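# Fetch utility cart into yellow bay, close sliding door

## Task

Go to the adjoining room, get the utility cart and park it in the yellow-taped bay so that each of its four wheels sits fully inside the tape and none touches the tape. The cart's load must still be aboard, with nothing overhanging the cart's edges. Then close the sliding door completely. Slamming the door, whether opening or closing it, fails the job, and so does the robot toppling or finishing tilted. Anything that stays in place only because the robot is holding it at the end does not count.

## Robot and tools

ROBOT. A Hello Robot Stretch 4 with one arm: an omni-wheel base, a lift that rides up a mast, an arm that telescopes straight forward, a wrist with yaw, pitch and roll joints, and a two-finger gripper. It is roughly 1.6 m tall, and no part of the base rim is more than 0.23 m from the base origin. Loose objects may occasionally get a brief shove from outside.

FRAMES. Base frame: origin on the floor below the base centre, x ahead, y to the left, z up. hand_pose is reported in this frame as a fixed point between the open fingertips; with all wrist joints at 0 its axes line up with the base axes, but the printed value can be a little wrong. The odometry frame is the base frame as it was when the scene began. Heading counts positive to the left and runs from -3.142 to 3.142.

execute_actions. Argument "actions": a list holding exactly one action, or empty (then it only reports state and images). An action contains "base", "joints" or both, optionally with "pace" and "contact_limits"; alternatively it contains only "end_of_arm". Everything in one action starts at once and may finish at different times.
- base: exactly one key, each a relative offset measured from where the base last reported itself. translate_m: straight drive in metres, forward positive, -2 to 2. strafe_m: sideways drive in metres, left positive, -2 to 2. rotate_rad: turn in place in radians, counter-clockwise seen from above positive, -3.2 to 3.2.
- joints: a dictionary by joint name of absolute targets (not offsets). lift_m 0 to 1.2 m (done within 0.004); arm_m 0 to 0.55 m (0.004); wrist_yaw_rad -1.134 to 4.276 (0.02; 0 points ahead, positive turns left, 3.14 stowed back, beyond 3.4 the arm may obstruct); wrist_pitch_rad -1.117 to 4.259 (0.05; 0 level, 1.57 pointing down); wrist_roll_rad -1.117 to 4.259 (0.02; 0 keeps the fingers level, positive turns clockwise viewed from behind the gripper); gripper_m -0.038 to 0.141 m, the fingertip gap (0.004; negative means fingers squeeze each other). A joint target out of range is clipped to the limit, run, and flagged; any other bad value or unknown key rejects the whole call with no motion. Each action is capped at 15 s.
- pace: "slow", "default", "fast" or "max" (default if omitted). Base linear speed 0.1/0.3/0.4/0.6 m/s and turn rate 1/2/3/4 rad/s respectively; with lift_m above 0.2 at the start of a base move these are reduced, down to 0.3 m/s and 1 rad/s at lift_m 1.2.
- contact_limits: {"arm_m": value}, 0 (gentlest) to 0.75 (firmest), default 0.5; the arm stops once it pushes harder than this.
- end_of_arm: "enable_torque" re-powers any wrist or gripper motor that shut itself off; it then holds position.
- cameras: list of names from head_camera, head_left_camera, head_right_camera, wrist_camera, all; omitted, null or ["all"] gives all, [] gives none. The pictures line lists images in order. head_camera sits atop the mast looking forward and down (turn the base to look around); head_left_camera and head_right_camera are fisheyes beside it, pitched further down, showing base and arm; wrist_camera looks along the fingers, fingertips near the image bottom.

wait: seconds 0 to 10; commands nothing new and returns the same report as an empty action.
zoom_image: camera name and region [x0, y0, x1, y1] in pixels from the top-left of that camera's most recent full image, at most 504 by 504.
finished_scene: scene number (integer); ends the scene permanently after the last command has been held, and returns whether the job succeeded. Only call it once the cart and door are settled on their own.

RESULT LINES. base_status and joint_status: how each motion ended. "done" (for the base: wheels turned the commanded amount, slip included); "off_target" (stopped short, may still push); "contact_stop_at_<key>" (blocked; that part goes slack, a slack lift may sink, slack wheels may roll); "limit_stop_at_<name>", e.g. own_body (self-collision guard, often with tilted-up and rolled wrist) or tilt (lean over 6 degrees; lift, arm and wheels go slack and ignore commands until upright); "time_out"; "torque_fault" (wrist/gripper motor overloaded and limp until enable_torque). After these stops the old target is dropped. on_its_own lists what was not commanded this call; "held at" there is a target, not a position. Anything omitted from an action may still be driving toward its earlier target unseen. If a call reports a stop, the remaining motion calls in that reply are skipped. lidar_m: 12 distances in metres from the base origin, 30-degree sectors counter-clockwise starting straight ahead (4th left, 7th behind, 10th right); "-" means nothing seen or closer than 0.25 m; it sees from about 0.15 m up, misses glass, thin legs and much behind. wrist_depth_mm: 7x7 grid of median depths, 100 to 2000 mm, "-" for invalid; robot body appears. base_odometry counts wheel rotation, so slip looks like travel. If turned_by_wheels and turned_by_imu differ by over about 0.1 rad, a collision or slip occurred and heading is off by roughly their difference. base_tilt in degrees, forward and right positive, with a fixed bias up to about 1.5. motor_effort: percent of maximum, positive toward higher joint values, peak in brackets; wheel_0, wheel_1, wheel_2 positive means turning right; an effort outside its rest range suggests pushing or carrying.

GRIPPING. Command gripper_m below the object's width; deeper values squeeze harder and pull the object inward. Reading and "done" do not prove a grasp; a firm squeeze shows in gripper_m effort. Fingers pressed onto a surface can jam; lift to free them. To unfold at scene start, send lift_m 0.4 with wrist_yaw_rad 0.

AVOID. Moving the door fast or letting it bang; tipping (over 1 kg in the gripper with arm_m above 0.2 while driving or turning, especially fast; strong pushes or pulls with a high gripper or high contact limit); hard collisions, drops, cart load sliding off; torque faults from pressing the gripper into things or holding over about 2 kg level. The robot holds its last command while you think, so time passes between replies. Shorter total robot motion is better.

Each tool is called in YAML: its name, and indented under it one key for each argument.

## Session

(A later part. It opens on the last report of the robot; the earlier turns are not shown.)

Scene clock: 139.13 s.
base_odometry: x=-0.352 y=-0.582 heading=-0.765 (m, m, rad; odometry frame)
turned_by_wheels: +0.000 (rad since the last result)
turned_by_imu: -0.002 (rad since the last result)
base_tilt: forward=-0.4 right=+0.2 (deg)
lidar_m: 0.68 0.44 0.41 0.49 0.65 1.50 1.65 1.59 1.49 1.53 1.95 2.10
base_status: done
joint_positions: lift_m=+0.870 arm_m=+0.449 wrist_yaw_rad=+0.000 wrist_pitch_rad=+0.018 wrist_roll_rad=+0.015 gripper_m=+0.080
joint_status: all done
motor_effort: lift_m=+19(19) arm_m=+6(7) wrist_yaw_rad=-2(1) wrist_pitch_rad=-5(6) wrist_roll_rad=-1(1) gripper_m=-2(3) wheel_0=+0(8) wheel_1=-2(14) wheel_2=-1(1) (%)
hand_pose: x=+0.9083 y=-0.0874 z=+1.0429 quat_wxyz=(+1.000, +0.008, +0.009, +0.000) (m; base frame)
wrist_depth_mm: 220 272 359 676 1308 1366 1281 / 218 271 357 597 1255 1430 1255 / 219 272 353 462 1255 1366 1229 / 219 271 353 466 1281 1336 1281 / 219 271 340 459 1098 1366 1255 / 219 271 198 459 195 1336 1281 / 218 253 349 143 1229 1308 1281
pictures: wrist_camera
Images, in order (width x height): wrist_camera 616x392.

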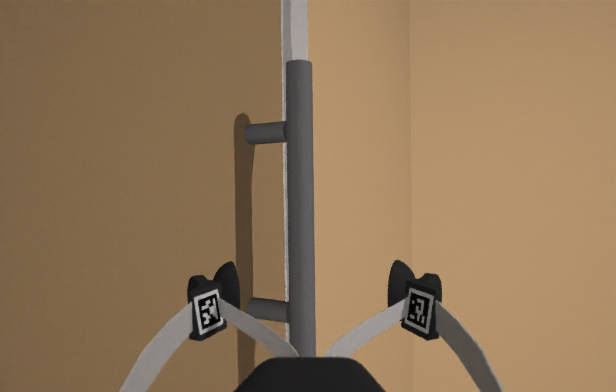

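execute_actions:
  actions:
    - {"base":{"translate_m":0.15},"joints":{"lift_m":0.92},"pace":"slow"}
  cameras: ["wrist_camera"]

execute_actions:
  actions:
    - {"joints":{"gripper_m":-0.02}}
  cameras: ["wrist_camera"]

execute_actions:
  actions:
    - {"base":{"translate_m":-0.25},"pace":"slow"}

Scene clock: 149.43 s.
base_odometry: x=-0.244 y=-0.686 heading=-0.765 (m, m, rad; odometry frame)
turned_by_wheels: +0.000 (rad since the last result)
turned_by_imu: -0.002 (rad since the last result)
base_tilt: forward=-0.5 right=+0.2 (deg)
lidar_m: 0.57 0.37 0.34 0.37 0.55 1.33 1.75 1.68 1.55 1.58 2.08 1.97
base_status: done
joint_positions: lift_m=+0.920 arm_m=+0.449 wrist_yaw_rad=+0.000 wrist_pitch_rad=+0.018 wrist_roll_rad=+0.015 gripper_m=+0.080
joint_status: all done
motor_effort: lift_m=+22(23) arm_m=+6(6) wrist_yaw_rad=-2(3) wrist_pitch_rad=-5(7) wrist_roll_rad=-1(0) gripper_m=-4(2) wheel_0=+1(5) wheel_1=+3(7) wheel_2=-2(7) (%)
hand_pose: x=+0.9083 y=-0.0874 z=+1.0926 quat_wxyz=(+1.000, +0.008, +0.009, +0.000) (m; base frame)
wrist_depth_mm: 157 195 258 521 976 1205 1138 / 158 195 257 217 976 1205 1138 / 158 196 257 218 976 1205 1118 / 157 195 236 220 976 1255 1118 / 157 195 245 452 878 1229 1138 / 157 195 198 312 196 1182 1118 / 156 182 251 143 976 1205 1160
pictures: wrist_camera
Images, in order (width x height): wrist_camera 616x392.

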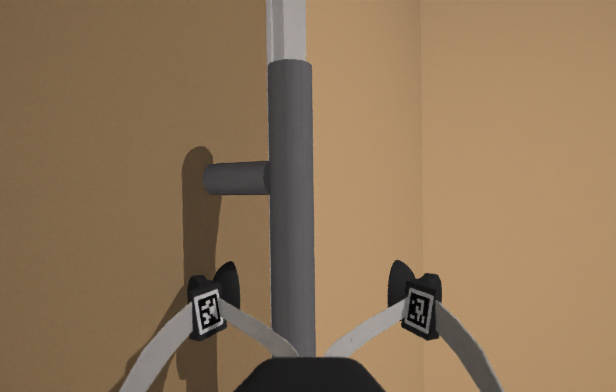

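Scene clock: 151.17 s.
base_odometry: x=-0.243 y=-0.686 heading=-0.764 (m, m, rad; odometry frame)
turned_by_wheels: +0.001 (rad since the last result)
turned_by_imu: +0.001 (rad since the last result)
base_tilt: forward=-0.3 right=+0.2 (deg)
lidar_m: 0.55 0.37 0.33 0.32 0.57 1.31 1.78 1.66 1.57 1.59 2.06 1.96
base_status: not commanded
joint_positions: lift_m=+0.920 arm_m=+0.450 wrist_yaw_rad=+0.010 wrist_pitch_rad=+0.018 wrist_roll_rad=+0.015 gripper_m=-0.019
joint_status: all done
on_its_own: wrist_yaw_rad is at rest, and its effort (-32) is outside its rest range (-13 to +13)
motor_effort: lift_m=+22(22) arm_m=+2(6) wrist_yaw_rad=-32(32) wrist_pitch_rad=-7(6) wrist_roll_rad=-1(1) gripper_m=-27(24) wheel_0=+5(5) wheel_1=+3(3) wheel_2=+7(7) (%)
hand_pose: x=+0.9099 y=-0.0845 z=+1.0926 quat_wxyz=(+1.000, +0.008, +0.009, +0.005) (m; base frame)
wrist_depth_mm: 150 186 242 473 904 1205 1138 / 150 185 244 216 904 1255 1138 / 150 186 242 220 904 1229 1118 / 151 186 233 222 891 1255 1118 / 150 185 242 293 904 1229 1138 / 150 185 184 210 182 1255 1160 / 150 155 232 211 891 152 1138
pictures: wrist_camera
Images, in order (width x height): wrist_camera 616x392.

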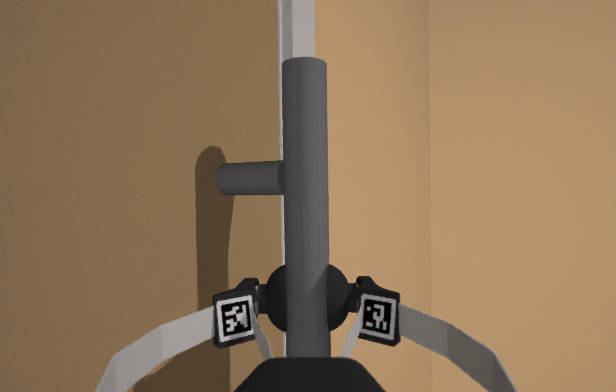

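Scene clock: 154.93 s.
base_odometry: x=-0.424 y=-0.513 heading=-0.764 (m, m, rad; odometry frame)
turned_by_wheels: +0.000 (rad since the last result)
turned_by_imu: +0.000 (rad since the last result)
base_tilt: forward=-0.3 right=+0.2 (deg)
lidar_m: 0.70 0.49 0.46 0.53 0.72 1.51 1.56 1.57 1.45 1.49 1.93 2.19
base_status: done
joint_positions: lift_m=+0.920 arm_m=+0.450 wrist_yaw_rad=+0.000 wrist_pitch_rad=+0.018 wrist_roll_rad=+0.015 gripper_m=-0.020
joint_status: not commanded
motor_effort: lift_m=+22(22) arm_m=+1(2) wrist_yaw_rad=-2(31) wrist_pitch_rad=-4(8) wrist_roll_rad=+0(0) gripper_m=-14(27) wheel_0=-1(3) wheel_1=-3(0) wheel_2=+3(16) (%)
hand_pose: x=+0.9091 y=-0.0874 z=+1.0926 quat_wxyz=(+1.000, +0.008, +0.009, +0.000) (m; base frame)
wrist_depth_mm: 258 320 421 741 1430 1430 1308 / 257 320 421 732 1464 1464 1336 / 259 322 418 691 1397 1430 1336 / 257 320 415 539 1430 1499 1336 / 258 322 418 539 1397 1464 1336 / 257 317 370 200 185 1430 1336 / 258 289 399 466 1255 1397 1336
pictures: head_camera, head_left_camera, head_right_camera, wrist_camera
Images, in order (width x height): head_camera 420x560, head_left_camera 420x672, head_right_camera 420x672, wrist_camera 616x392.

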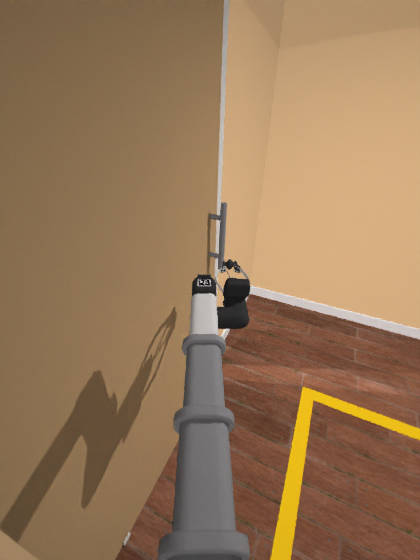

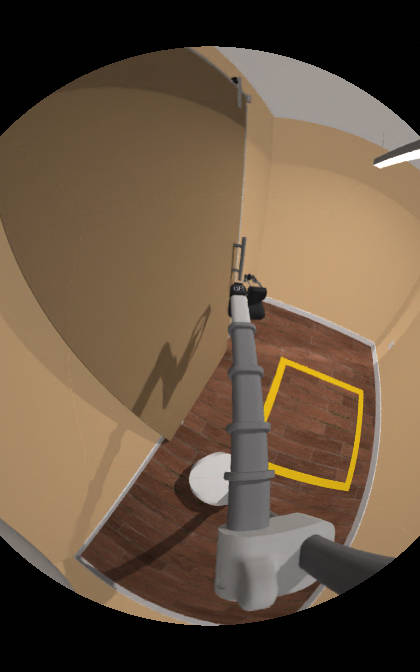

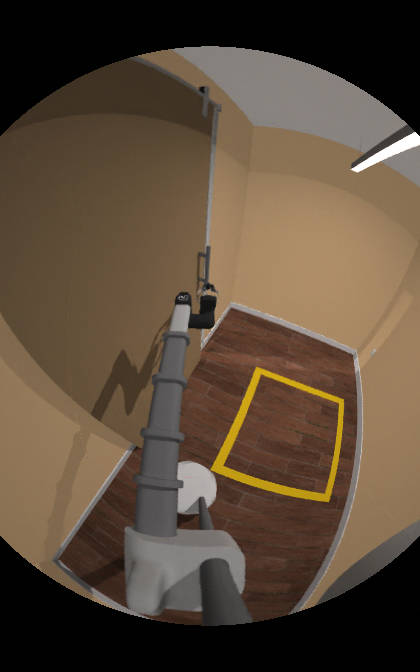

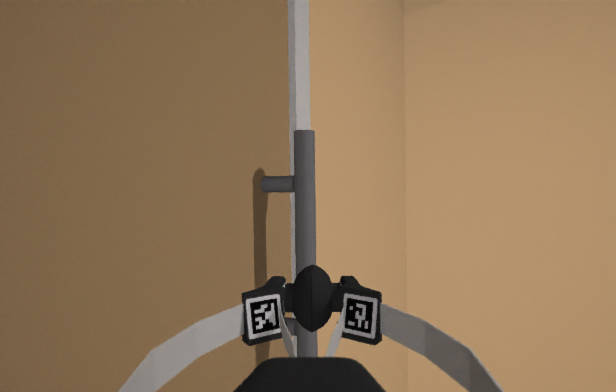

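execute_actions:
  actions:
    - {"base":{"strafe_m":-0.4},"joints":{"gripper_m":0.14}}
  cameras: []

execute_actions:
  actions:
    - {"base":{"translate_m":0.38},"joints":{"wrist_yaw_rad":1.2}}
  cameras: ["wrist_camera","head_camera"]

Scene clock: 177.47 s.
base_odometry: x=-0.701 y=-0.802 heading=-0.764 (m, m, rad; odometry frame)
turned_by_wheels: +0.000 (rad since the last result)
turned_by_imu: +0.000 (rad since the last result)
base_tilt: forward=-0.4 right=+0.2 (deg)
lidar_m: 1.22 0.89 0.77 0.92 1.18 1.70 1.71 1.18 1.09 1.11 1.46 2.00
base_status: done
joint_positions: lift_m=+0.920 arm_m=+0.450 wrist_yaw_rad=+0.000 wrist_pitch_rad=+0.018 wrist_roll_rad=+0.015 gripper_m=+0.140
joint_status: all done
motor_effort: lift_m=+22(22) arm_m=+1(1) wrist_yaw_rad=-2(3) wrist_pitch_rad=-5(7) wrist_roll_rad=-1(0) gripper_m=+0(18) wheel_0=-1(8) wheel_1=+1(13) wheel_2=+0(2) (%)
hand_pose: x=+0.9091 y=-0.0874 z=+1.0926 quat_wxyz=(+1.000, +0.008, +0.009, +0.000) (m; base frame)
wrist_depth_mm: 723 820 1098 1464 1397 1281 1205 / 715 842 1098 1537 1397 1281 1160 / 723 831 1098 1464 1430 1281 1205 / 715 831 1118 1499 1397 1281 1160 / 732 798 1098 1537 1430 1281 1160 / 723 208 991 1537 1397 199 1229 / 715 750 1098 145 1397 1281 1205
pictures: none
No camera images: the call's "cameras" was empty. Leave "cameras" out to get every camera's image.

Scene clock: 180.23 s.
base_odometry: x=-0.426 y=-1.065 heading=-0.764 (m, m, rad; odometry frame)
turned_by_wheels: +0.000 (rad since the last result)
turned_by_imu: -0.002 (rad since the last result)
base_tilt: forward=-0.4 right=+0.2 (deg)
lidar_m: 1.14 0.71 0.64 0.65 0.99 2.03 1.97 1.36 1.25 1.28 1.67 1.66
base_status: done
joint_positions: lift_m=+0.920 arm_m=+0.450 wrist_yaw_rad=+1.200 wrist_pitch_rad=+0.018 wrist_roll_rad=+0.015 gripper_m=+0.140
joint_status: all done
motor_effort: lift_m=+22(22) arm_m=+2(2) wrist_yaw_rad=-2(4) wrist_pitch_rad=-7(7) wrist_roll_rad=-1(1) gripper_m=-4(4) wheel_0=+1(6) wheel_1=+1(12) wheel_2=+1(10) (%)
hand_pose: x=+0.8067 y=+0.2371 z=+1.0926 quat_wxyz=(+0.825, +0.001, +0.012, +0.564) (m; base frame)
wrist_depth_mm: 366 357 349 345 - 382 389 / 366 359 351 345 - 379 387 / 368 362 351 347 - 384 389 / 368 359 351 347 - 387 392 / 373 362 353 349 1808 384 392 / 370 208 282 345 1661 200 392 / 373 362 353 145 1661 389 394
pictures: head_camera, wrist_camera
Images, in order (width x height): head_camera 420x560, wrist_camera 616x392.

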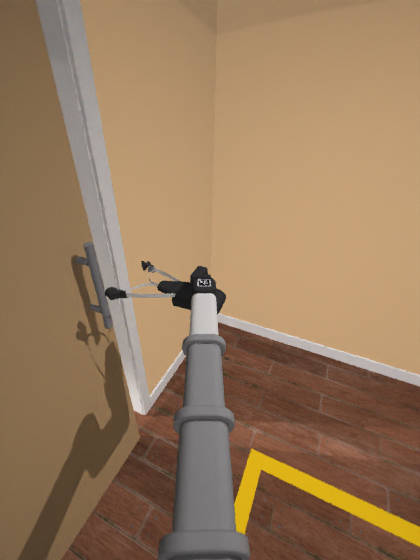

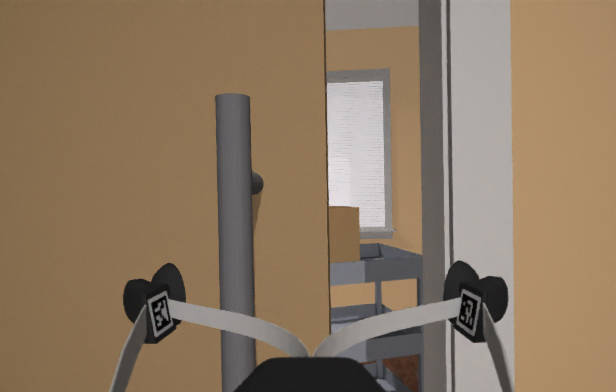

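execute_actions:
  actions:
    - {"base":{"rotate_rad":-0.34},"joints":{"wrist_yaw_rad":1.55}}
  cameras: []

execute_actions:
  actions:
    - {"base":{"strafe_m":0.22}}
  cameras: ["wrist_camera","head_camera"]

Scene clock: 189.23 s.
base_odometry: x=-0.426 y=-1.065 heading=-1.104 (m, m, rad; odometry frame)
turned_by_wheels: -0.340 (rad since the last result)
turned_by_imu: -0.343 (rad since the last result)
base_tilt: forward=-0.4 right=+0.2 (deg)
lidar_m: 1.66 0.80 0.66 0.64 0.71 1.18 2.04 1.64 1.30 1.23 1.36 1.69
base_status: done
joint_positions: lift_m=+0.920 arm_m=+0.450 wrist_yaw_rad=+1.550 wrist_pitch_rad=+0.018 wrist_roll_rad=+0.015 gripper_m=+0.140
joint_status: all done
motor_effort: lift_m=+22(22) arm_m=+2(2) wrist_yaw_rad=-1(7) wrist_pitch_rad=-7(6) wrist_roll_rad=-1(1) gripper_m=-4(0) wheel_0=-1(8) wheel_1=+2(7) wheel_2=-1(8) (%)
hand_pose: x=+0.7141 y=+0.2865 z=+1.0926 quat_wxyz=(+0.715, -0.001, +0.012, +0.700) (m; base frame)
wrist_depth_mm: 585 574 564 - 597 591 574 / 591 574 559 - 603 585 580 / 591 580 569 - 603 591 569 / 591 580 564 1921 603 585 574 / 591 569 559 1808 597 585 580 / 591 206 496 1756 591 198 580 / 597 580 569 144 597 591 585
pictures: none
No camera images: the call's "cameras" was empty. Leave "cameras" out to get every camera's image.

Scene clock: 191.27 s.
base_odometry: x=-0.230 y=-0.966 heading=-1.104 (m, m, rad; odometry frame)
turned_by_wheels: +0.000 (rad since the last result)
turned_by_imu: -0.002 (rad since the last result)
base_tilt: forward=-0.4 right=+0.1 (deg)
lidar_m: 1.47 0.55 0.45 0.42 0.46 0.82 2.02 1.93 1.47 1.47 1.57 1.72
base_status: done
joint_positions: lift_m=+0.920 arm_m=+0.450 wrist_yaw_rad=+1.550 wrist_pitch_rad=+0.018 wrist_roll_rad=+0.015 gripper_m=+0.140
joint_status: not commanded
motor_effort: lift_m=+22(22) arm_m=+1(2) wrist_yaw_rad=-2(2) wrist_pitch_rad=-5(6) wrist_roll_rad=-1(0) gripper_m=+1(3) wheel_0=+1(9) wheel_1=+0(7) wheel_2=-1(1) (%)
hand_pose: x=+0.7141 y=+0.2866 z=+1.0927 quat_wxyz=(+0.714, -0.001, +0.012, +0.700) (m; base frame)
wrist_depth_mm: 355 343 336 - - 370 370 / 353 345 336 - - 370 370 / 351 345 334 - - 375 373 / 353 347 334 1808 - 373 373 / 355 345 336 1537 1537 370 370 / 351 208 271 1537 389 199 377 / 355 345 334 144 462 373 377
pictures: head_camera, wrist_camera
Images, in order (width x height): head_camera 420x560, wrist_camera 616x392.

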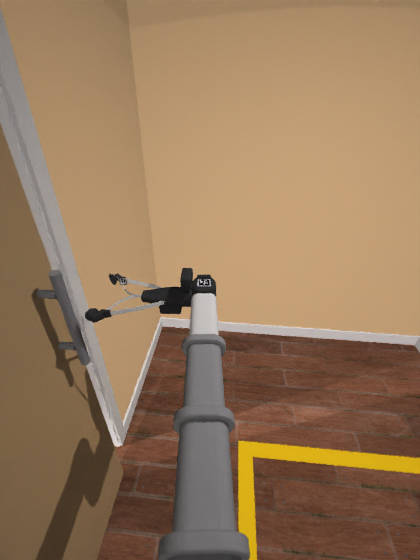

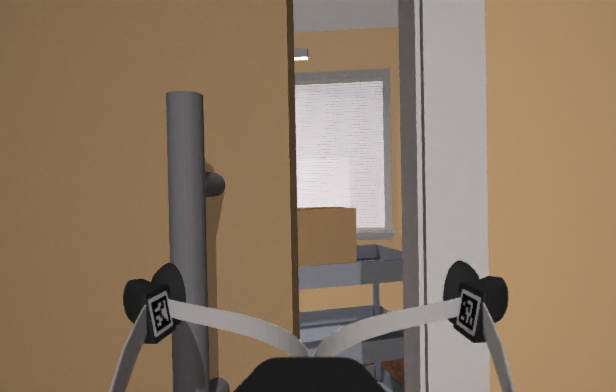

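execute_actions:
  actions:
    - {"base":{"translate_m":-0.09}}
  cameras: []

execute_actions:
  actions:
    - {"base":{"strafe_m":0.1},"pace":"slow"}
  cameras: ["wrist_camera"]

execute_actions:
  actions:
    - {"base":{"translate_m":-0.35},"joints":{"gripper_m":0.04},"pace":"slow"}
  cameras: ["wrist_camera","head_camera"]

Scene clock: 203.17 s.
base_odometry: x=-0.270 y=-0.886 heading=-1.104 (m, m, rad; odometry frame)
turned_by_wheels: +0.000 (rad since the last result)
turned_by_imu: -0.002 (rad since the last result)
base_tilt: forward=-0.4 right=+0.3 (deg)
lidar_m: 1.52 0.60 0.44 0.43 0.48 0.85 1.93 1.91 1.48 1.45 1.57 1.80
base_status: done
joint_positions: lift_m=+0.920 arm_m=+0.450 wrist_yaw_rad=+1.550 wrist_pitch_rad=+0.018 wrist_roll_rad=+0.015 gripper_m=+0.140
joint_status: not commanded
motor_effort: lift_m=+22(22) arm_m=+2(1) wrist_yaw_rad=-2(2) wrist_pitch_rad=-6(6) wrist_roll_rad=-1(2) gripper_m=-1(2) wheel_0=-1(4) wheel_1=-3(5) wheel_2=-1(8) (%)
hand_pose: x=+0.7141 y=+0.2866 z=+1.0927 quat_wxyz=(+0.714, -0.001, +0.012, +0.700) (m; base frame)
wrist_depth_mm: 359 355 347 340 - 445 368 / 359 355 347 336 - 449 370 / 364 355 347 334 - 445 370 / 362 355 347 336 - 459 373 / 364 353 349 336 336 418 373 / 370 208 343 338 336 200 370 / 366 359 349 144 334 462 375
pictures: none
No camera images: the call's "cameras" was empty. Leave "cameras" out to get every camera's image.

Scene clock: 205.30 s.
base_odometry: x=-0.181 y=-0.841 heading=-1.104 (m, m, rad; odometry frame)
turned_by_wheels: +0.000 (rad since the last result)
turned_by_imu: -0.001 (rad since the last result)
base_tilt: forward=-0.4 right=+0.2 (deg)
lidar_m: 1.23 0.47 0.35 0.34 0.37 0.67 1.90 2.06 1.57 1.56 1.67 1.82
base_status: done
joint_positions: lift_m=+0.920 arm_m=+0.450 wrist_yaw_rad=+1.550 wrist_pitch_rad=+0.018 wrist_roll_rad=+0.015 gripper_m=+0.140
joint_status: not commanded
motor_effort: lift_m=+22(22) arm_m=+1(1) wrist_yaw_rad=-2(2) wrist_pitch_rad=-7(6) wrist_roll_rad=+0(0) gripper_m=-1(0) wheel_0=+0(6) wheel_1=+4(10) wheel_2=+0(2) (%)
hand_pose: x=+0.7141 y=+0.2866 z=+1.0927 quat_wxyz=(+0.714, -0.001, +0.012, +0.700) (m; base frame)
wrist_depth_mm: 255 249 243 236 233 - 309 / 256 250 244 172 234 - 309 / 255 249 244 172 235 - 310 / 257 252 245 171 234 - 310 / 257 251 245 173 236 - 312 / 258 207 243 171 233 199 315 / 258 252 246 144 235 - 315
pictures: wrist_camera
Images, in order (width x height): wrist_camera 616x392.

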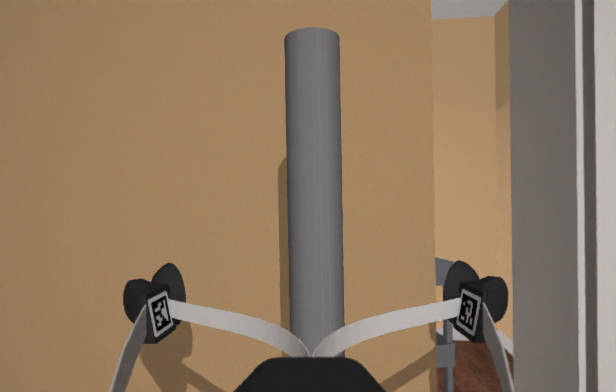

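Scene clock: 210.10 s.
base_odometry: x=-0.339 y=-0.528 heading=-1.104 (m, m, rad; odometry frame)
turned_by_wheels: +0.000 (rad since the last result)
turned_by_imu: -0.033 (rad since the last result)
base_tilt: forward=-0.4 right=+0.2 (deg)
lidar_m: 1.33 0.48 0.37 0.34 0.38 0.69 1.57 1.70 1.57 1.54 1.66 2.17
base_status: done
joint_positions: lift_m=+0.920 arm_m=+0.451 wrist_yaw_rad=+1.547 wrist_pitch_rad=+0.018 wrist_roll_rad=+0.015 gripper_m=+0.040
joint_status: all done
motor_effort: lift_m=+22(22) arm_m=-3(3) wrist_yaw_rad=+5(85) wrist_pitch_rad=-7(8) wrist_roll_rad=+2(3) gripper_m=-7(17) wheel_0=-2(18) wheel_1=-5(20) wheel_2=+4(24) (%)
hand_pose: x=+0.7156 y=+0.2863 z=+1.0926 quat_wxyz=(+0.715, -0.001, +0.012, +0.699) (m; base frame)
wrist_depth_mm: 283 281 274 271 267 - - / 286 279 276 271 268 - - / 285 281 276 273 268 - - / 283 281 277 273 270 - - / 285 279 277 273 268 - - / 286 282 193 210 192 1983 - / 287 283 278 140 271 1576 -
pictures: head_camera, wrist_camera
Images, in order (width x height): head_camera 420x560, wrist_camera 616x392.

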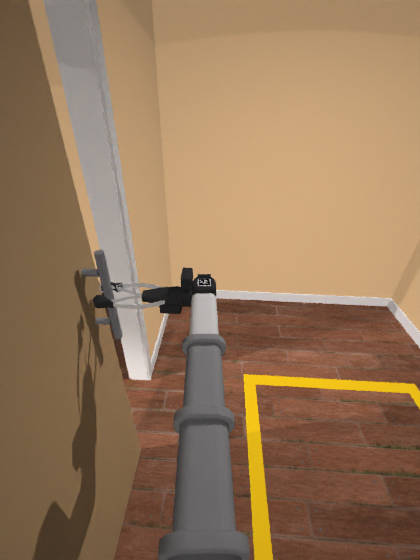

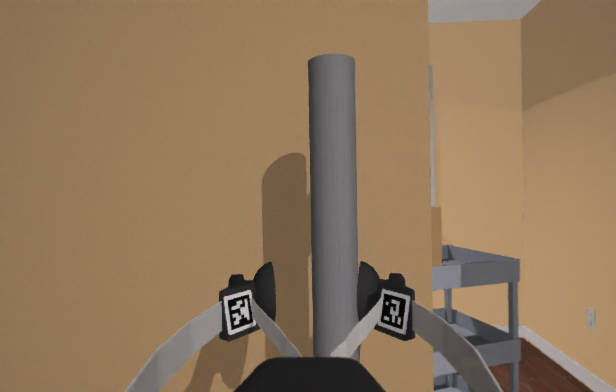

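execute_actions:
  actions:
    - {"base":{"strafe_m":0.08},"joints":{"gripper_m":0.07},"pace":"slow"}
  cameras: []

execute_actions:
  actions:
    - {"base":{"translate_m":-0.35},"pace":"slow"}
  cameras: ["wrist_camera","head_camera"]

Scene clock: 218.40 s.
base_odometry: x=-0.268 y=-0.493 heading=-1.107 (m, m, rad; odometry frame)
turned_by_wheels: -0.003 (rad since the last result)
turned_by_imu: -0.044 (rad since the last result)
base_tilt: forward=-0.4 right=+0.3 (deg)
lidar_m: 1.30 0.41 0.30 0.28 0.30 0.56 1.58 1.67 1.69 1.59 1.68 2.21
base_status: done
joint_positions: lift_m=+0.920 arm_m=+0.451 wrist_yaw_rad=+1.555 wrist_pitch_rad=+0.018 wrist_roll_rad=+0.015 gripper_m=+0.070
joint_status: all done
on_its_own: wrist_yaw_rad is at rest, and its effort (-16) is outside its rest range (-13 to +13)
motor_effort: lift_m=+22(22) arm_m=-4(3) wrist_yaw_rad=-16(21) wrist_pitch_rad=-8(8) wrist_roll_rad=+1(2) gripper_m=-4(4) wheel_0=-18(28) wheel_1=-1(9) wheel_2=-17(22) (%)
hand_pose: x=+0.7136 y=+0.2870 z=+1.0928 quat_wxyz=(+0.713, -0.001, +0.011, +0.701) (m; base frame)
wrist_depth_mm: 243 242 240 239 237 - - / 244 242 241 174 239 - - / 245 242 242 175 239 - - / 244 242 242 177 239 - - / 245 243 242 178 240 - - / 246 245 210 176 193 - - / 246 243 243 154 240 1618 -
pictures: none
No camera images: the call's "cameras" was empty. Leave "cameras" out to get every camera's image.

Scene clock: 223.20 s.
base_odometry: x=-0.424 y=-0.180 heading=-1.108 (m, m, rad; odometry frame)
turned_by_wheels: -0.001 (rad since the last result)
turned_by_imu: -0.035 (rad since the last result)
base_tilt: forward=-0.3 right=+0.3 (deg)
lidar_m: 1.56 0.43 0.28 0.27 0.29 0.51 1.24 1.30 1.68 1.62 1.69 2.34
base_status: done
joint_positions: lift_m=+0.920 arm_m=+0.451 wrist_yaw_rad=+1.540 wrist_pitch_rad=+0.018 wrist_roll_rad=+0.014 gripper_m=+0.070
joint_status: not commanded
on_its_own: wrist_yaw_rad is at rest, and its effort (+28) is outside its rest range (-13 to +13)
motor_effort: lift_m=+21(22) arm_m=-4(4) wrist_yaw_rad=+28(82) wrist_pitch_rad=-8(13) wrist_roll_rad=+2(3) gripper_m=-7(18) wheel_0=-5(17) wheel_1=-8(22) wheel_2=+2(18) (%)
hand_pose: x=+0.7179 y=+0.2856 z=+1.0926 quat_wxyz=(+0.718, -0.001, +0.012, +0.696) (m; base frame)
wrist_depth_mm: 247 249 250 251 252 - - / 247 248 248 251 186 - - / 247 249 251 250 186 - - / 247 249 251 253 187 - - / 247 250 250 252 188 1576 - / 249 249 196 253 187 1863 - / 249 251 251 154 185 255 -
pictures: head_camera, wrist_camera
Images, in order (width x height): head_camera 420x560, wrist_camera 616x392.

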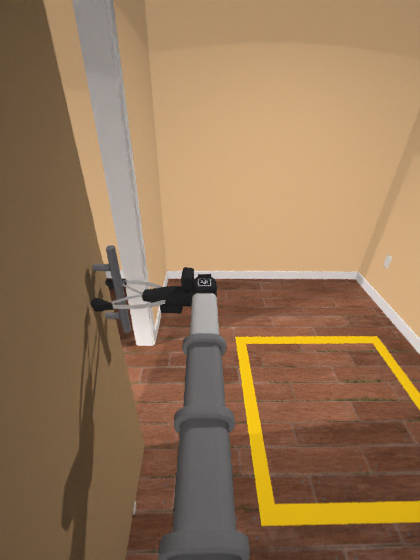

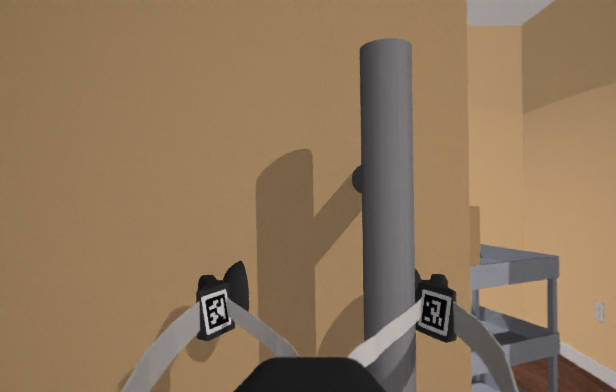

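execute_actions:
  actions:
    - {"base":{"strafe_m":-0.06},"pace":"slow"}
  cameras: []

execute_actions:
  actions:
    - {"base":{"rotate_rad":0.1},"joints":{"wrist_yaw_rad":1.5},"pace":"slow"}
  cameras: []

execute_actions:
  actions:
    - {"base":{"translate_m":-0.5},"pace":"slow"}
  cameras: ["wrist_camera","head_camera"]

Scene clock: 234.50 s.
base_odometry: x=-0.477 y=-0.207 heading=-1.104 (m, m, rad; odometry frame)
turned_by_wheels: +0.003 (rad since the last result)
turned_by_imu: +0.045 (rad since the last result)
base_tilt: forward=-0.4 right=+0.2 (deg)
lidar_m: 1.56 0.49 0.33 0.34 0.36 0.64 1.23 1.33 1.63 1.55 1.66 2.37
base_status: done
joint_positions: lift_m=+0.920 arm_m=+0.451 wrist_yaw_rad=+1.552 wrist_pitch_rad=+0.018 wrist_roll_rad=+0.015 gripper_m=+0.070
joint_status: not commanded
motor_effort: lift_m=+21(21) arm_m=-5(4) wrist_yaw_rad=-9(37) wrist_pitch_rad=-6(9) wrist_roll_rad=+1(1) gripper_m=-11(18) wheel_0=+20(24) wheel_1=+5(13) wheel_2=+17(22) (%)
hand_pose: x=+0.7144 y=+0.2868 z=+1.0926 quat_wxyz=(+0.714, -0.001, +0.012, +0.700) (m; base frame)
wrist_depth_mm: 274 272 268 265 260 - - / 276 273 270 265 262 - - / 276 272 268 267 260 - - / 276 272 270 266 262 - - / 276 273 270 267 224 1576 - / 277 273 196 268 195 1430 - / 278 272 271 143 263 1397 1808
pictures: none
No camera images: the call's "cameras" was empty. Leave "cameras" out to get every camera's image.

Scene clock: 235.50 s.
base_odometry: x=-0.477 y=-0.207 heading=-1.008 (m, m, rad; odometry frame)
turned_by_wheels: +0.097 (rad since the last result)
turned_by_imu: +0.073 (rad since the last result)
base_tilt: forward=-0.4 right=+0.3 (deg)
lidar_m: 1.54 0.44 0.34 0.33 0.37 0.70 1.25 1.38 1.58 1.56 1.70 2.48
base_status: done
joint_positions: lift_m=+0.920 arm_m=+0.451 wrist_yaw_rad=+1.491 wrist_pitch_rad=+0.018 wrist_roll_rad=+0.015 gripper_m=+0.070
joint_status: all done
on_its_own: wrist_yaw_rad is at rest, and its effort (+24) is outside its rest range (-13 to +13)
motor_effort: lift_m=+21(21) arm_m=-4(5) wrist_yaw_rad=+24(42) wrist_pitch_rad=-8(10) wrist_roll_rad=+2(1) gripper_m=-2(11) wheel_0=-21(28) wheel_1=-7(16) wheel_2=-15(23) (%)
hand_pose: x=+0.7319 y=+0.2805 z=+1.0929 quat_wxyz=(+0.735, -0.001, +0.011, +0.678) (m; base frame)
wrist_depth_mm: 247 246 243 240 237 - - / 248 245 244 241 237 - - / 250 246 243 240 237 - - / 249 246 246 241 236 1708 - / 250 247 245 241 217 1537 - / 251 247 197 243 182 1430 - / 251 248 246 147 240 239 1863
pictures: none
No camera images: the call's "cameras" was empty. Leave "cameras" out to get every camera's image.

Scene clock: 242.60 s.
base_odometry: x=-0.745 y=+0.216 heading=-1.007 (m, m, rad; odometry frame)
turned_by_wheels: +0.001 (rad since the last result)
turned_by_imu: -0.206 (rad since the last result)
base_tilt: forward=-0.4 right=+0.1 (deg)
lidar_m: 1.84 0.36 0.25 0.25 0.25 0.39 0.91 0.98 1.29 1.67 1.72 2.23
base_status: done
joint_positions: lift_m=+0.920 arm_m=+0.451 wrist_yaw_rad=+1.483 wrist_pitch_rad=+0.020 wrist_roll_rad=+0.014 gripper_m=+0.070
joint_status: not commanded
on_its_own: wrist_yaw_rad is at rest, and its effort (+48) is outside its rest range (-13 to +13)
motor_effort: lift_m=+17(21) arm_m=-8(9) wrist_yaw_rad=+48(97) wrist_pitch_rad=-12(35) wrist_roll_rad=+4(11) gripper_m=-23(28) wheel_0=+4(19) wheel_1=-4(26) wheel_2=+14(29) (%)
hand_pose: x=+0.7348 y=+0.2796 z=+1.0926 quat_wxyz=(+0.738, -0.002, +0.012, +0.675) (m; base frame)
wrist_depth_mm: 225 232 239 249 258 - - / 224 232 240 251 193 - - / 226 232 242 250 196 - - / 225 233 242 251 198 - - / 226 233 242 250 198 1756 - / 226 232 197 252 190 1921 - / 227 232 240 249 190 267 -
pictures: head_camera, wrist_camera
Images, in order (width x height): head_camera 420x560, wrist_camera 616x392.

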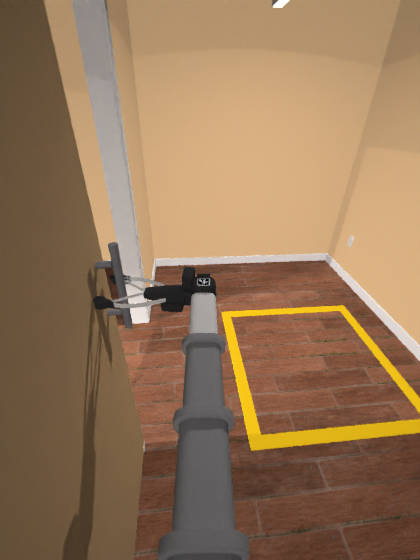

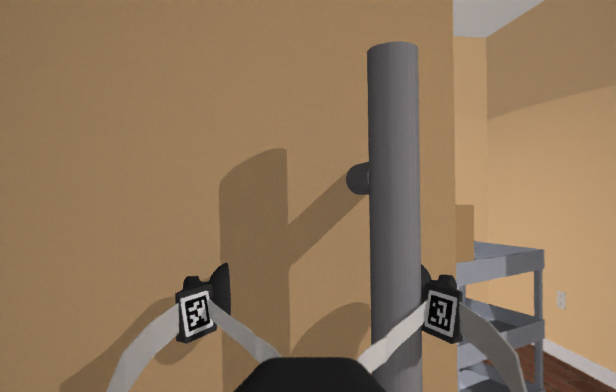

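execute_actions:
  actions:
    - {"base":{"strafe_m":-0.25},"joints":{"gripper_m":0.14},"pace":"slow"}
  cameras: []

execute_actions:
  actions:
    - {"base":{"translate_m":0.95},"joints":{"arm_m":0,"wrist_yaw_rad":3.14,"gripper_m":0.03}}
  cameras: []

execute_actions:
  actions:
    - {"base":{"rotate_rad":1.57}}

Scene clock: 258.37 s.
base_odometry: x=-0.956 y=+0.082 heading=-1.007 (m, m, rad; odometry frame)
turned_by_wheels: +0.000 (rad since the last result)
turned_by_imu: +0.058 (rad since the last result)
base_tilt: forward=-0.4 right=+0.3 (deg)
lidar_m: 2.36 0.71 0.49 0.43 0.49 0.78 0.96 1.01 1.34 1.44 1.47 2.04
base_status: done
joint_positions: lift_m=+0.920 arm_m=+0.451 wrist_yaw_rad=+1.500 wrist_pitch_rad=+0.018 wrist_roll_rad=+0.015 gripper_m=+0.140
joint_status: all done
motor_effort: lift_m=+17(17) arm_m=-5(9) wrist_yaw_rad=-2(47) wrist_pitch_rad=-6(12) wrist_roll_rad=+1(3) gripper_m=-1(23) wheel_0=+3(26) wheel_1=-3(3) wheel_2=+1(25) (%)
hand_pose: x=+0.7295 y=+0.2815 z=+1.0930 quat_wxyz=(+0.732, -0.001, +0.012, +0.682) (m; base frame)
wrist_depth_mm: 436 439 449 455 - - - / 433 442 452 459 - - - / 433 445 449 455 - - - / 436 442 452 455 1921 - - / 436 445 452 462 1808 1863 - / 436 207 452 455 462 200 - / 439 439 455 145 - - -
pictures: none
No camera images: the call's "cameras" was empty. Leave "cameras" out to get every camera's image.

Scene clock: 263.03 s.
base_odometry: x=-0.447 y=-0.721 heading=-1.006 (m, m, rad; odometry frame)
turned_by_wheels: +0.000 (rad since the last result)
turned_by_imu: -0.004 (rad since the last result)
base_tilt: forward=-0.4 right=+0.3 (deg)
lidar_m: 1.78 1.01 1.68 0.50 0.43 0.66 1.91 1.99 1.49 1.41 1.46 1.87
base_status: done
joint_positions: lift_m=+0.920 arm_m=+0.001 wrist_yaw_rad=+3.140 wrist_pitch_rad=+0.018 wrist_roll_rad=+0.015 gripper_m=+0.030
joint_status: all done
motor_effort: lift_m=+17(17) arm_m=-6(6) wrist_yaw_rad=-2(3) wrist_pitch_rad=-7(7) wrist_roll_rad=+0(0) gripper_m=-4(8) wheel_0=+0(6) wheel_1=+2(9) wheel_2=+0(11) (%)
hand_pose: x=-0.1163 y=+0.0879 z=+1.0931 quat_wxyz=(+0.001, -0.009, +0.007, +1.000) (m; base frame)
wrist_depth_mm: - 141 - - - 931 634 / - 122 163 - - 931 627 / - 124 163 - - 931 647 / 112 141 228 - - 931 627 / 223 - - - - 946 640 / - - 196 - 192 946 647 / - - - 154 1863 831 654
pictures: none
No camera images: the call's "cameras" was empty. Leave "cameras" out to get every camera's image.

Scene clock: 265.17 s.
base_odometry: x=-0.447 y=-0.721 heading=+0.563 (m, m, rad; odometry frame)
turned_by_wheels: +1.569 (rad since the last result)
turned_by_imu: +1.578 (rad since the last result)
base_tilt: forward=-0.5 right=+0.2 (deg)
lidar_m: 0.50 0.45 0.72 1.91 1.99 1.50 1.40 1.47 1.91 1.78 1.04 1.69
base_status: done
joint_positions: lift_m=+0.920 arm_m=+0.001 wrist_yaw_rad=+3.140 wrist_pitch_rad=+0.018 wrist_roll_rad=+0.015 gripper_m=+0.030
joint_status: not commanded
motor_effort: lift_m=+17(17) arm_m=-6(6) wrist_yaw_rad=-2(3) wrist_pitch_rad=-6(8) wrist_roll_rad=+0(1) gripper_m=-6(7) wheel_0=-2(6) wheel_1=-1(8) wheel_2=-3(11) (%)
hand_pose: x=-0.1163 y=+0.0879 z=+1.0931 quat_wxyz=(+0.001, -0.009, +0.007, +1.000) (m; base frame)
wrist_depth_mm: - 141 1537 1576 1576 1576 1661 / - 122 163 1576 1618 1576 1618 / - 124 163 1618 1576 1618 1618 / 112 142 226 1576 1618 1537 1576 / 224 1537 1576 1618 1576 1576 1576 / 1576 1576 196 1618 193 1618 1576 / 1576 1537 1618 154 1618 1576 1618
pictures: head_camera, head_left_camera, head_right_camera, wrist_camera
Images, in order (width x height): head_camera 420x560, head_left_camera 420x672, head_right_camera 420x672, wrist_camera 616x392.

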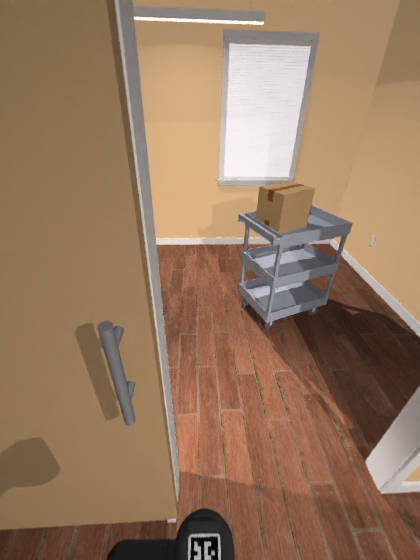

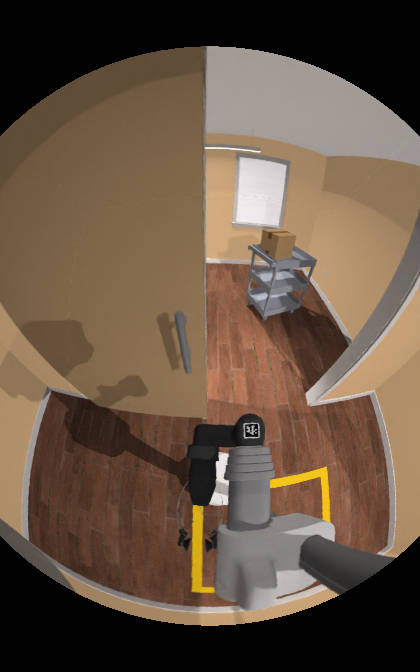

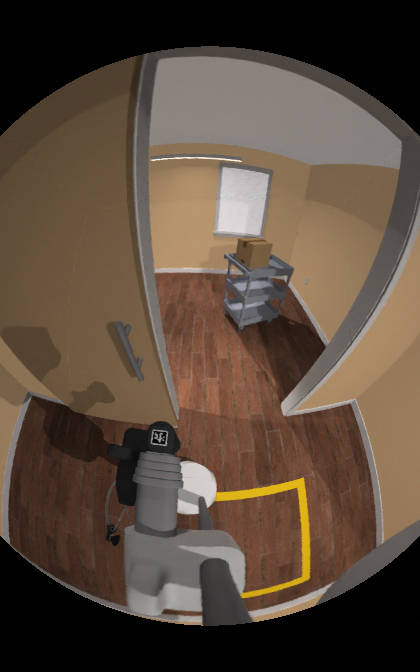

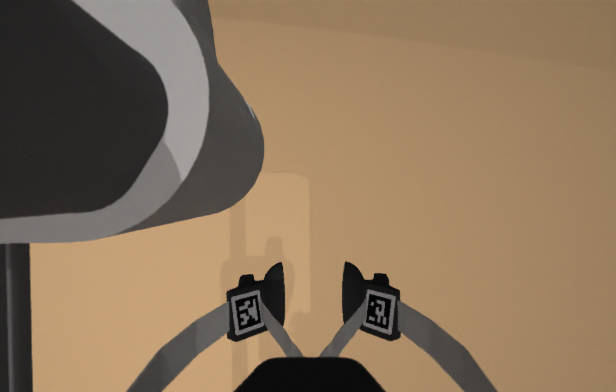

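execute_actions:
  actions:
    - {"base":{"strafe_m":-0.3},"joints":{"lift_m":0.3}}
  cameras: []

execute_actions:
  actions:
    - {"base":{"translate_m":0.47},"pace":"slow"}
  cameras: ["head_left_camera"]

execute_actions:
  actions:
    - {"base":{"strafe_m":0.5},"pace":"slow"}
  cameras: ["head_left_camera","head_camera"]

Scene clock: 275.40 s.
base_odometry: x=-0.287 y=-0.975 heading=+0.563 (m, m, rad; odometry frame)
turned_by_wheels: +0.000 (rad since the last result)
turned_by_imu: -0.001 (rad since the last result)
base_tilt: forward=-0.4 right=+0.2 (deg)
lidar_m: 1.63 0.64 0.65 2.04 2.10 1.47 1.39 1.47 1.58 1.48 0.84 0.80
base_status: done
joint_positions: lift_m=+0.300 arm_m=+0.001 wrist_yaw_rad=+3.140 wrist_pitch_rad=+0.018 wrist_roll_rad=+0.015 gripper_m=+0.030
joint_status: all done
motor_effort: lift_m=+13(11) arm_m=-6(6) wrist_yaw_rad=-2(3) wrist_pitch_rad=-7(8) wrist_roll_rad=+1(0) gripper_m=-5(3) wheel_0=-1(8) wheel_1=+1(11) wheel_2=+0(2) (%)
hand_pose: x=-0.1163 y=+0.0879 z=+0.4734 quat_wxyz=(+0.001, -0.009, +0.007, +1.000) (m; base frame)
wrist_depth_mm: - 141 1576 1499 1576 1576 1661 / - 122 163 1576 1576 1618 1537 / - 124 163 1618 1576 1576 1576 / 112 141 226 1537 1618 1576 1576 / 223 1499 1576 1576 1576 1576 1576 / 1537 1618 197 1499 193 1576 1576 / 1118 1160 1160 154 1205 1098 1229
pictures: none
No camera images: the call's "cameras" was empty. Leave "cameras" out to get every camera's image.

Scene clock: 281.40 s.
base_odometry: x=+0.110 y=-0.724 heading=+0.563 (m, m, rad; odometry frame)
turned_by_wheels: +0.000 (rad since the last result)
turned_by_imu: -0.003 (rad since the last result)
base_tilt: forward=-0.4 right=+0.3 (deg)
lidar_m: 1.16 2.92 0.39 0.38 2.32 1.98 1.87 1.96 1.57 0.58 0.52 1.27
base_status: done
joint_positions: lift_m=+0.300 arm_m=+0.001 wrist_yaw_rad=+3.140 wrist_pitch_rad=+0.018 wrist_roll_rad=+0.015 gripper_m=+0.030
joint_status: not commanded
motor_effort: lift_m=+13(13) arm_m=-6(6) wrist_yaw_rad=-2(2) wrist_pitch_rad=-6(6) wrist_roll_rad=+0(1) gripper_m=-2(3) wheel_0=+1(4) wheel_1=+4(5) wheel_2=-2(8) (%)
hand_pose: x=-0.1163 y=+0.0879 z=+0.4734 quat_wxyz=(+0.001, -0.009, +0.007, +1.000) (m; base frame)
wrist_depth_mm: - 141 - - - - - / - 122 163 - - - - / - 124 164 - - - - / 112 141 226 - - - - / 224 - - - - - - / 1708 1921 196 1499 192 1808 1863 / 1098 1138 1160 154 1229 1138 1205
pictures: head_left_camera
Images, in order (width x height): head_left_camera 420x672.

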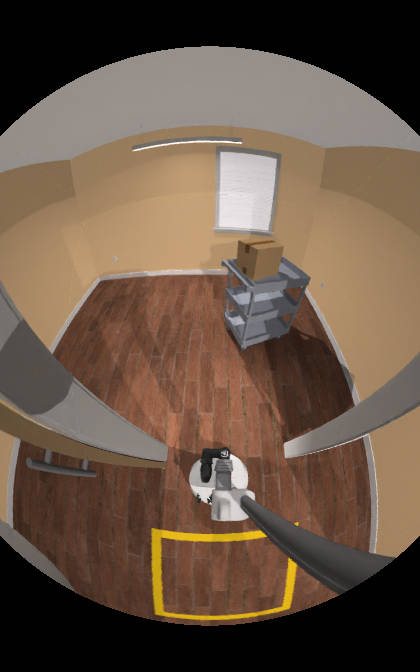

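Scene clock: 284.60 s.
base_odometry: x=-0.010 y=-0.545 heading=+0.592 (m, m, rad; odometry frame)
turned_by_wheels: +0.029 (rad since the last result)
turned_by_imu: -0.007 (rad since the last result)
base_tilt: forward=-0.5 right=+0.2 (deg)
lidar_m: 1.21 0.26 0.25 0.25 2.08 2.00 1.87 1.96 1.79 0.76 0.74 1.22
base_status: strafe_m contact_stop (by the wheels' count: +0.215 of +0.500)
joint_positions: lift_m=+0.300 arm_m=+0.001 wrist_yaw_rad=+3.140 wrist_pitch_rad=+0.018 wrist_roll_rad=+0.015 gripper_m=+0.030
joint_status: not commanded
on_its_own: the wheels are slack since a contact_stop
motor_effort: lift_m=+14(14) arm_m=-6(6) wrist_yaw_rad=-3(1) wrist_pitch_rad=-5(6) wrist_roll_rad=+1(1) gripper_m=-2(6) wheel_0=+0(26) wheel_1=+0(34) wheel_2=+0(9) (%)
hand_pose: x=-0.1164 y=+0.0879 z=+0.4733 quat_wxyz=(+0.001, -0.009, +0.007, +1.000) (m; base frame)
wrist_depth_mm: - 141 - - - - - / - 123 163 - - - - / - 124 163 - - - - / 112 142 227 - - - - / 223 - - - - - - / 1756 1863 196 1537 192 1808 1863 / 1118 1205 1138 154 1229 1182 1182
pictures: head_camera, head_left_camera
Images, in order (width x height): head_camera 420x560, head_left_camera 420x672.

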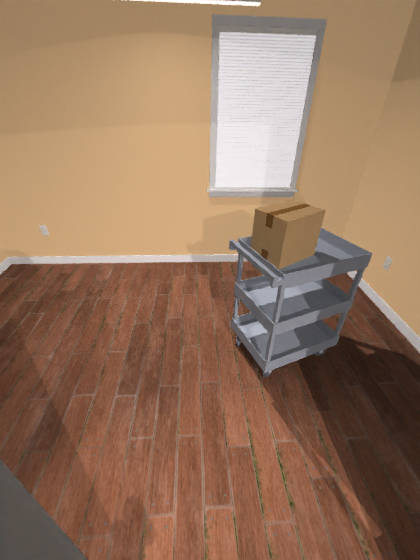

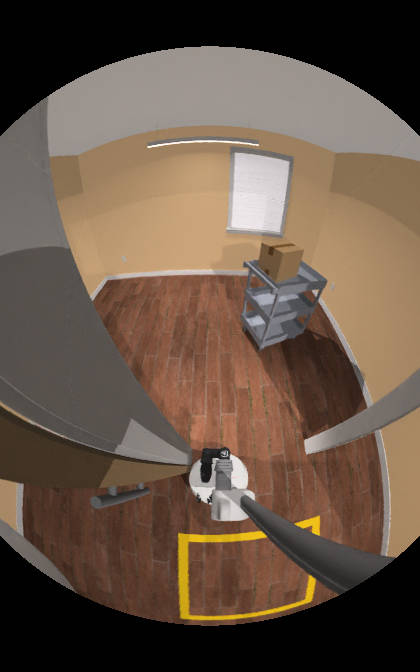

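execute_actions:
  actions:
    - {"base":{"strafe_m":-0.25}}
  cameras: []

execute_actions:
  actions:
    - {"base":{"translate_m":0.8},"joints":{"lift_m":0.9,"wrist_yaw_rad":0,"gripper_m":0.14}}

Scene clock: 301.00 s.
base_odometry: x=+0.130 y=-0.753 heading=+0.592 (m, m, rad; odometry frame)
turned_by_wheels: +0.000 (rad since the last result)
turned_by_imu: +0.000 (rad since the last result)
base_tilt: forward=-0.4 right=+0.2 (deg)
lidar_m: 1.17 2.91 0.43 0.43 2.35 2.01 1.86 1.96 1.51 0.52 0.49 1.32
base_status: done
joint_positions: lift_m=+0.300 arm_m=+0.001 wrist_yaw_rad=+3.140 wrist_pitch_rad=+0.018 wrist_roll_rad=+0.015 gripper_m=+0.030
joint_status: not commanded
motor_effort: lift_m=+14(14) arm_m=-6(6) wrist_yaw_rad=-2(2) wrist_pitch_rad=-7(8) wrist_roll_rad=+1(0) gripper_m=-2(4) wheel_0=+1(10) wheel_1=+2(10) wheel_2=+0(0) (%)
hand_pose: x=-0.1164 y=+0.0879 z=+0.4733 quat_wxyz=(+0.001, -0.009, +0.007, +1.000) (m; base frame)
wrist_depth_mm: - 141 1983 - - - - / - 122 163 - - - - / - 124 164 - - - - / 112 141 227 - - - - / 223 - - - - - - / 1708 1808 195 1537 192 1808 1756 / 1138 1205 1182 154 1205 1138 1229
pictures: none
No camera images: the call's "cameras" was empty. Leave "cameras" out to get every camera's image.

Scene clock: 305.13 s.
base_odometry: x=+0.794 y=-0.306 heading=+0.592 (m, m, rad; odometry frame)
turned_by_wheels: +0.000 (rad since the last result)
turned_by_imu: -0.003 (rad since the last result)
base_tilt: forward=-0.4 right=+0.2 (deg)
lidar_m: 0.39 2.10 2.42 2.30 0.81 0.71 2.69 0.71 0.72 1.41 0.84 0.35
base_status: done
joint_positions: lift_m=+0.900 arm_m=+0.001 wrist_yaw_rad=+0.000 wrist_pitch_rad=+0.018 wrist_roll_rad=+0.015 gripper_m=+0.140
joint_status: all done
motor_effort: lift_m=+22(24) arm_m=-5(6) wrist_yaw_rad=-2(12) wrist_pitch_rad=-6(7) wrist_roll_rad=+1(1) gripper_m=-2(6) wheel_0=+1(6) wheel_1=+2(7) wheel_2=+1(10) (%)
hand_pose: x=+0.4604 y=-0.0874 z=+1.0727 quat_wxyz=(+1.000, +0.007, +0.009, +0.000) (m; base frame)
wrist_depth_mm: 1863 1863 1808 1808 1863 1921 1921 / 1863 1921 1863 1863 1983 1921 1921 / 1808 1863 1863 1983 1863 1863 1863 / 1863 1863 1808 1921 1921 1921 1921 / 1808 1863 1808 480 387 424 1618 / 1756 208 1863 459 338 198 504 / 1863 1921 1863 145 342 384 504
pictures: head_camera, head_left_camera, head_right_camera, wrist_camera
Images, in order (width x height): head_camera 420x560, head_left_camera 420x672, head_right_camera 420x672, wrist_camera 616x392.

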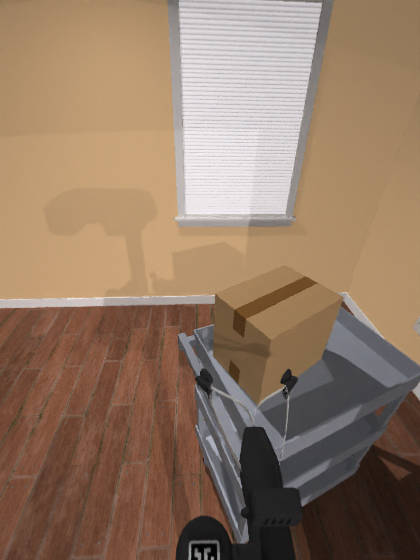

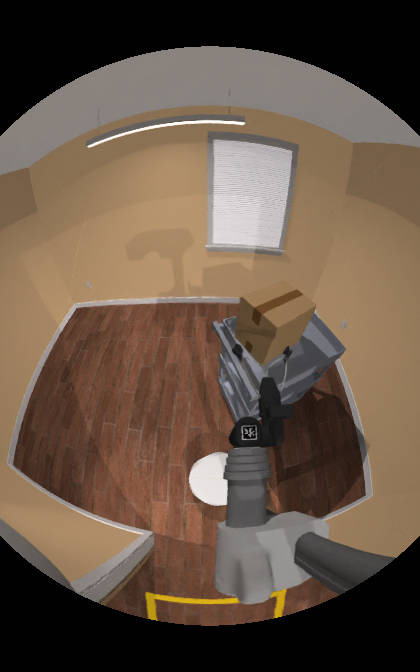

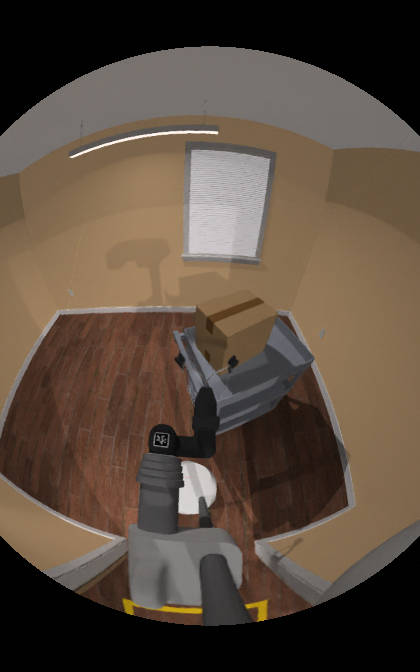

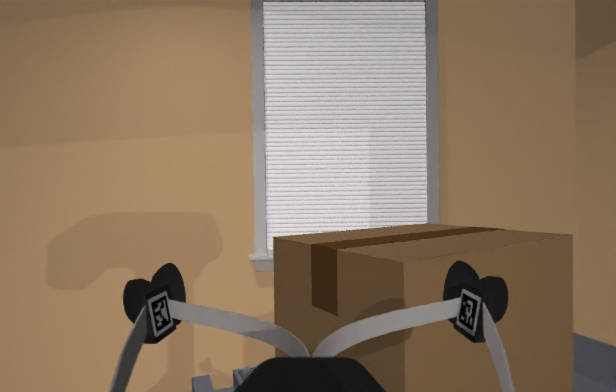

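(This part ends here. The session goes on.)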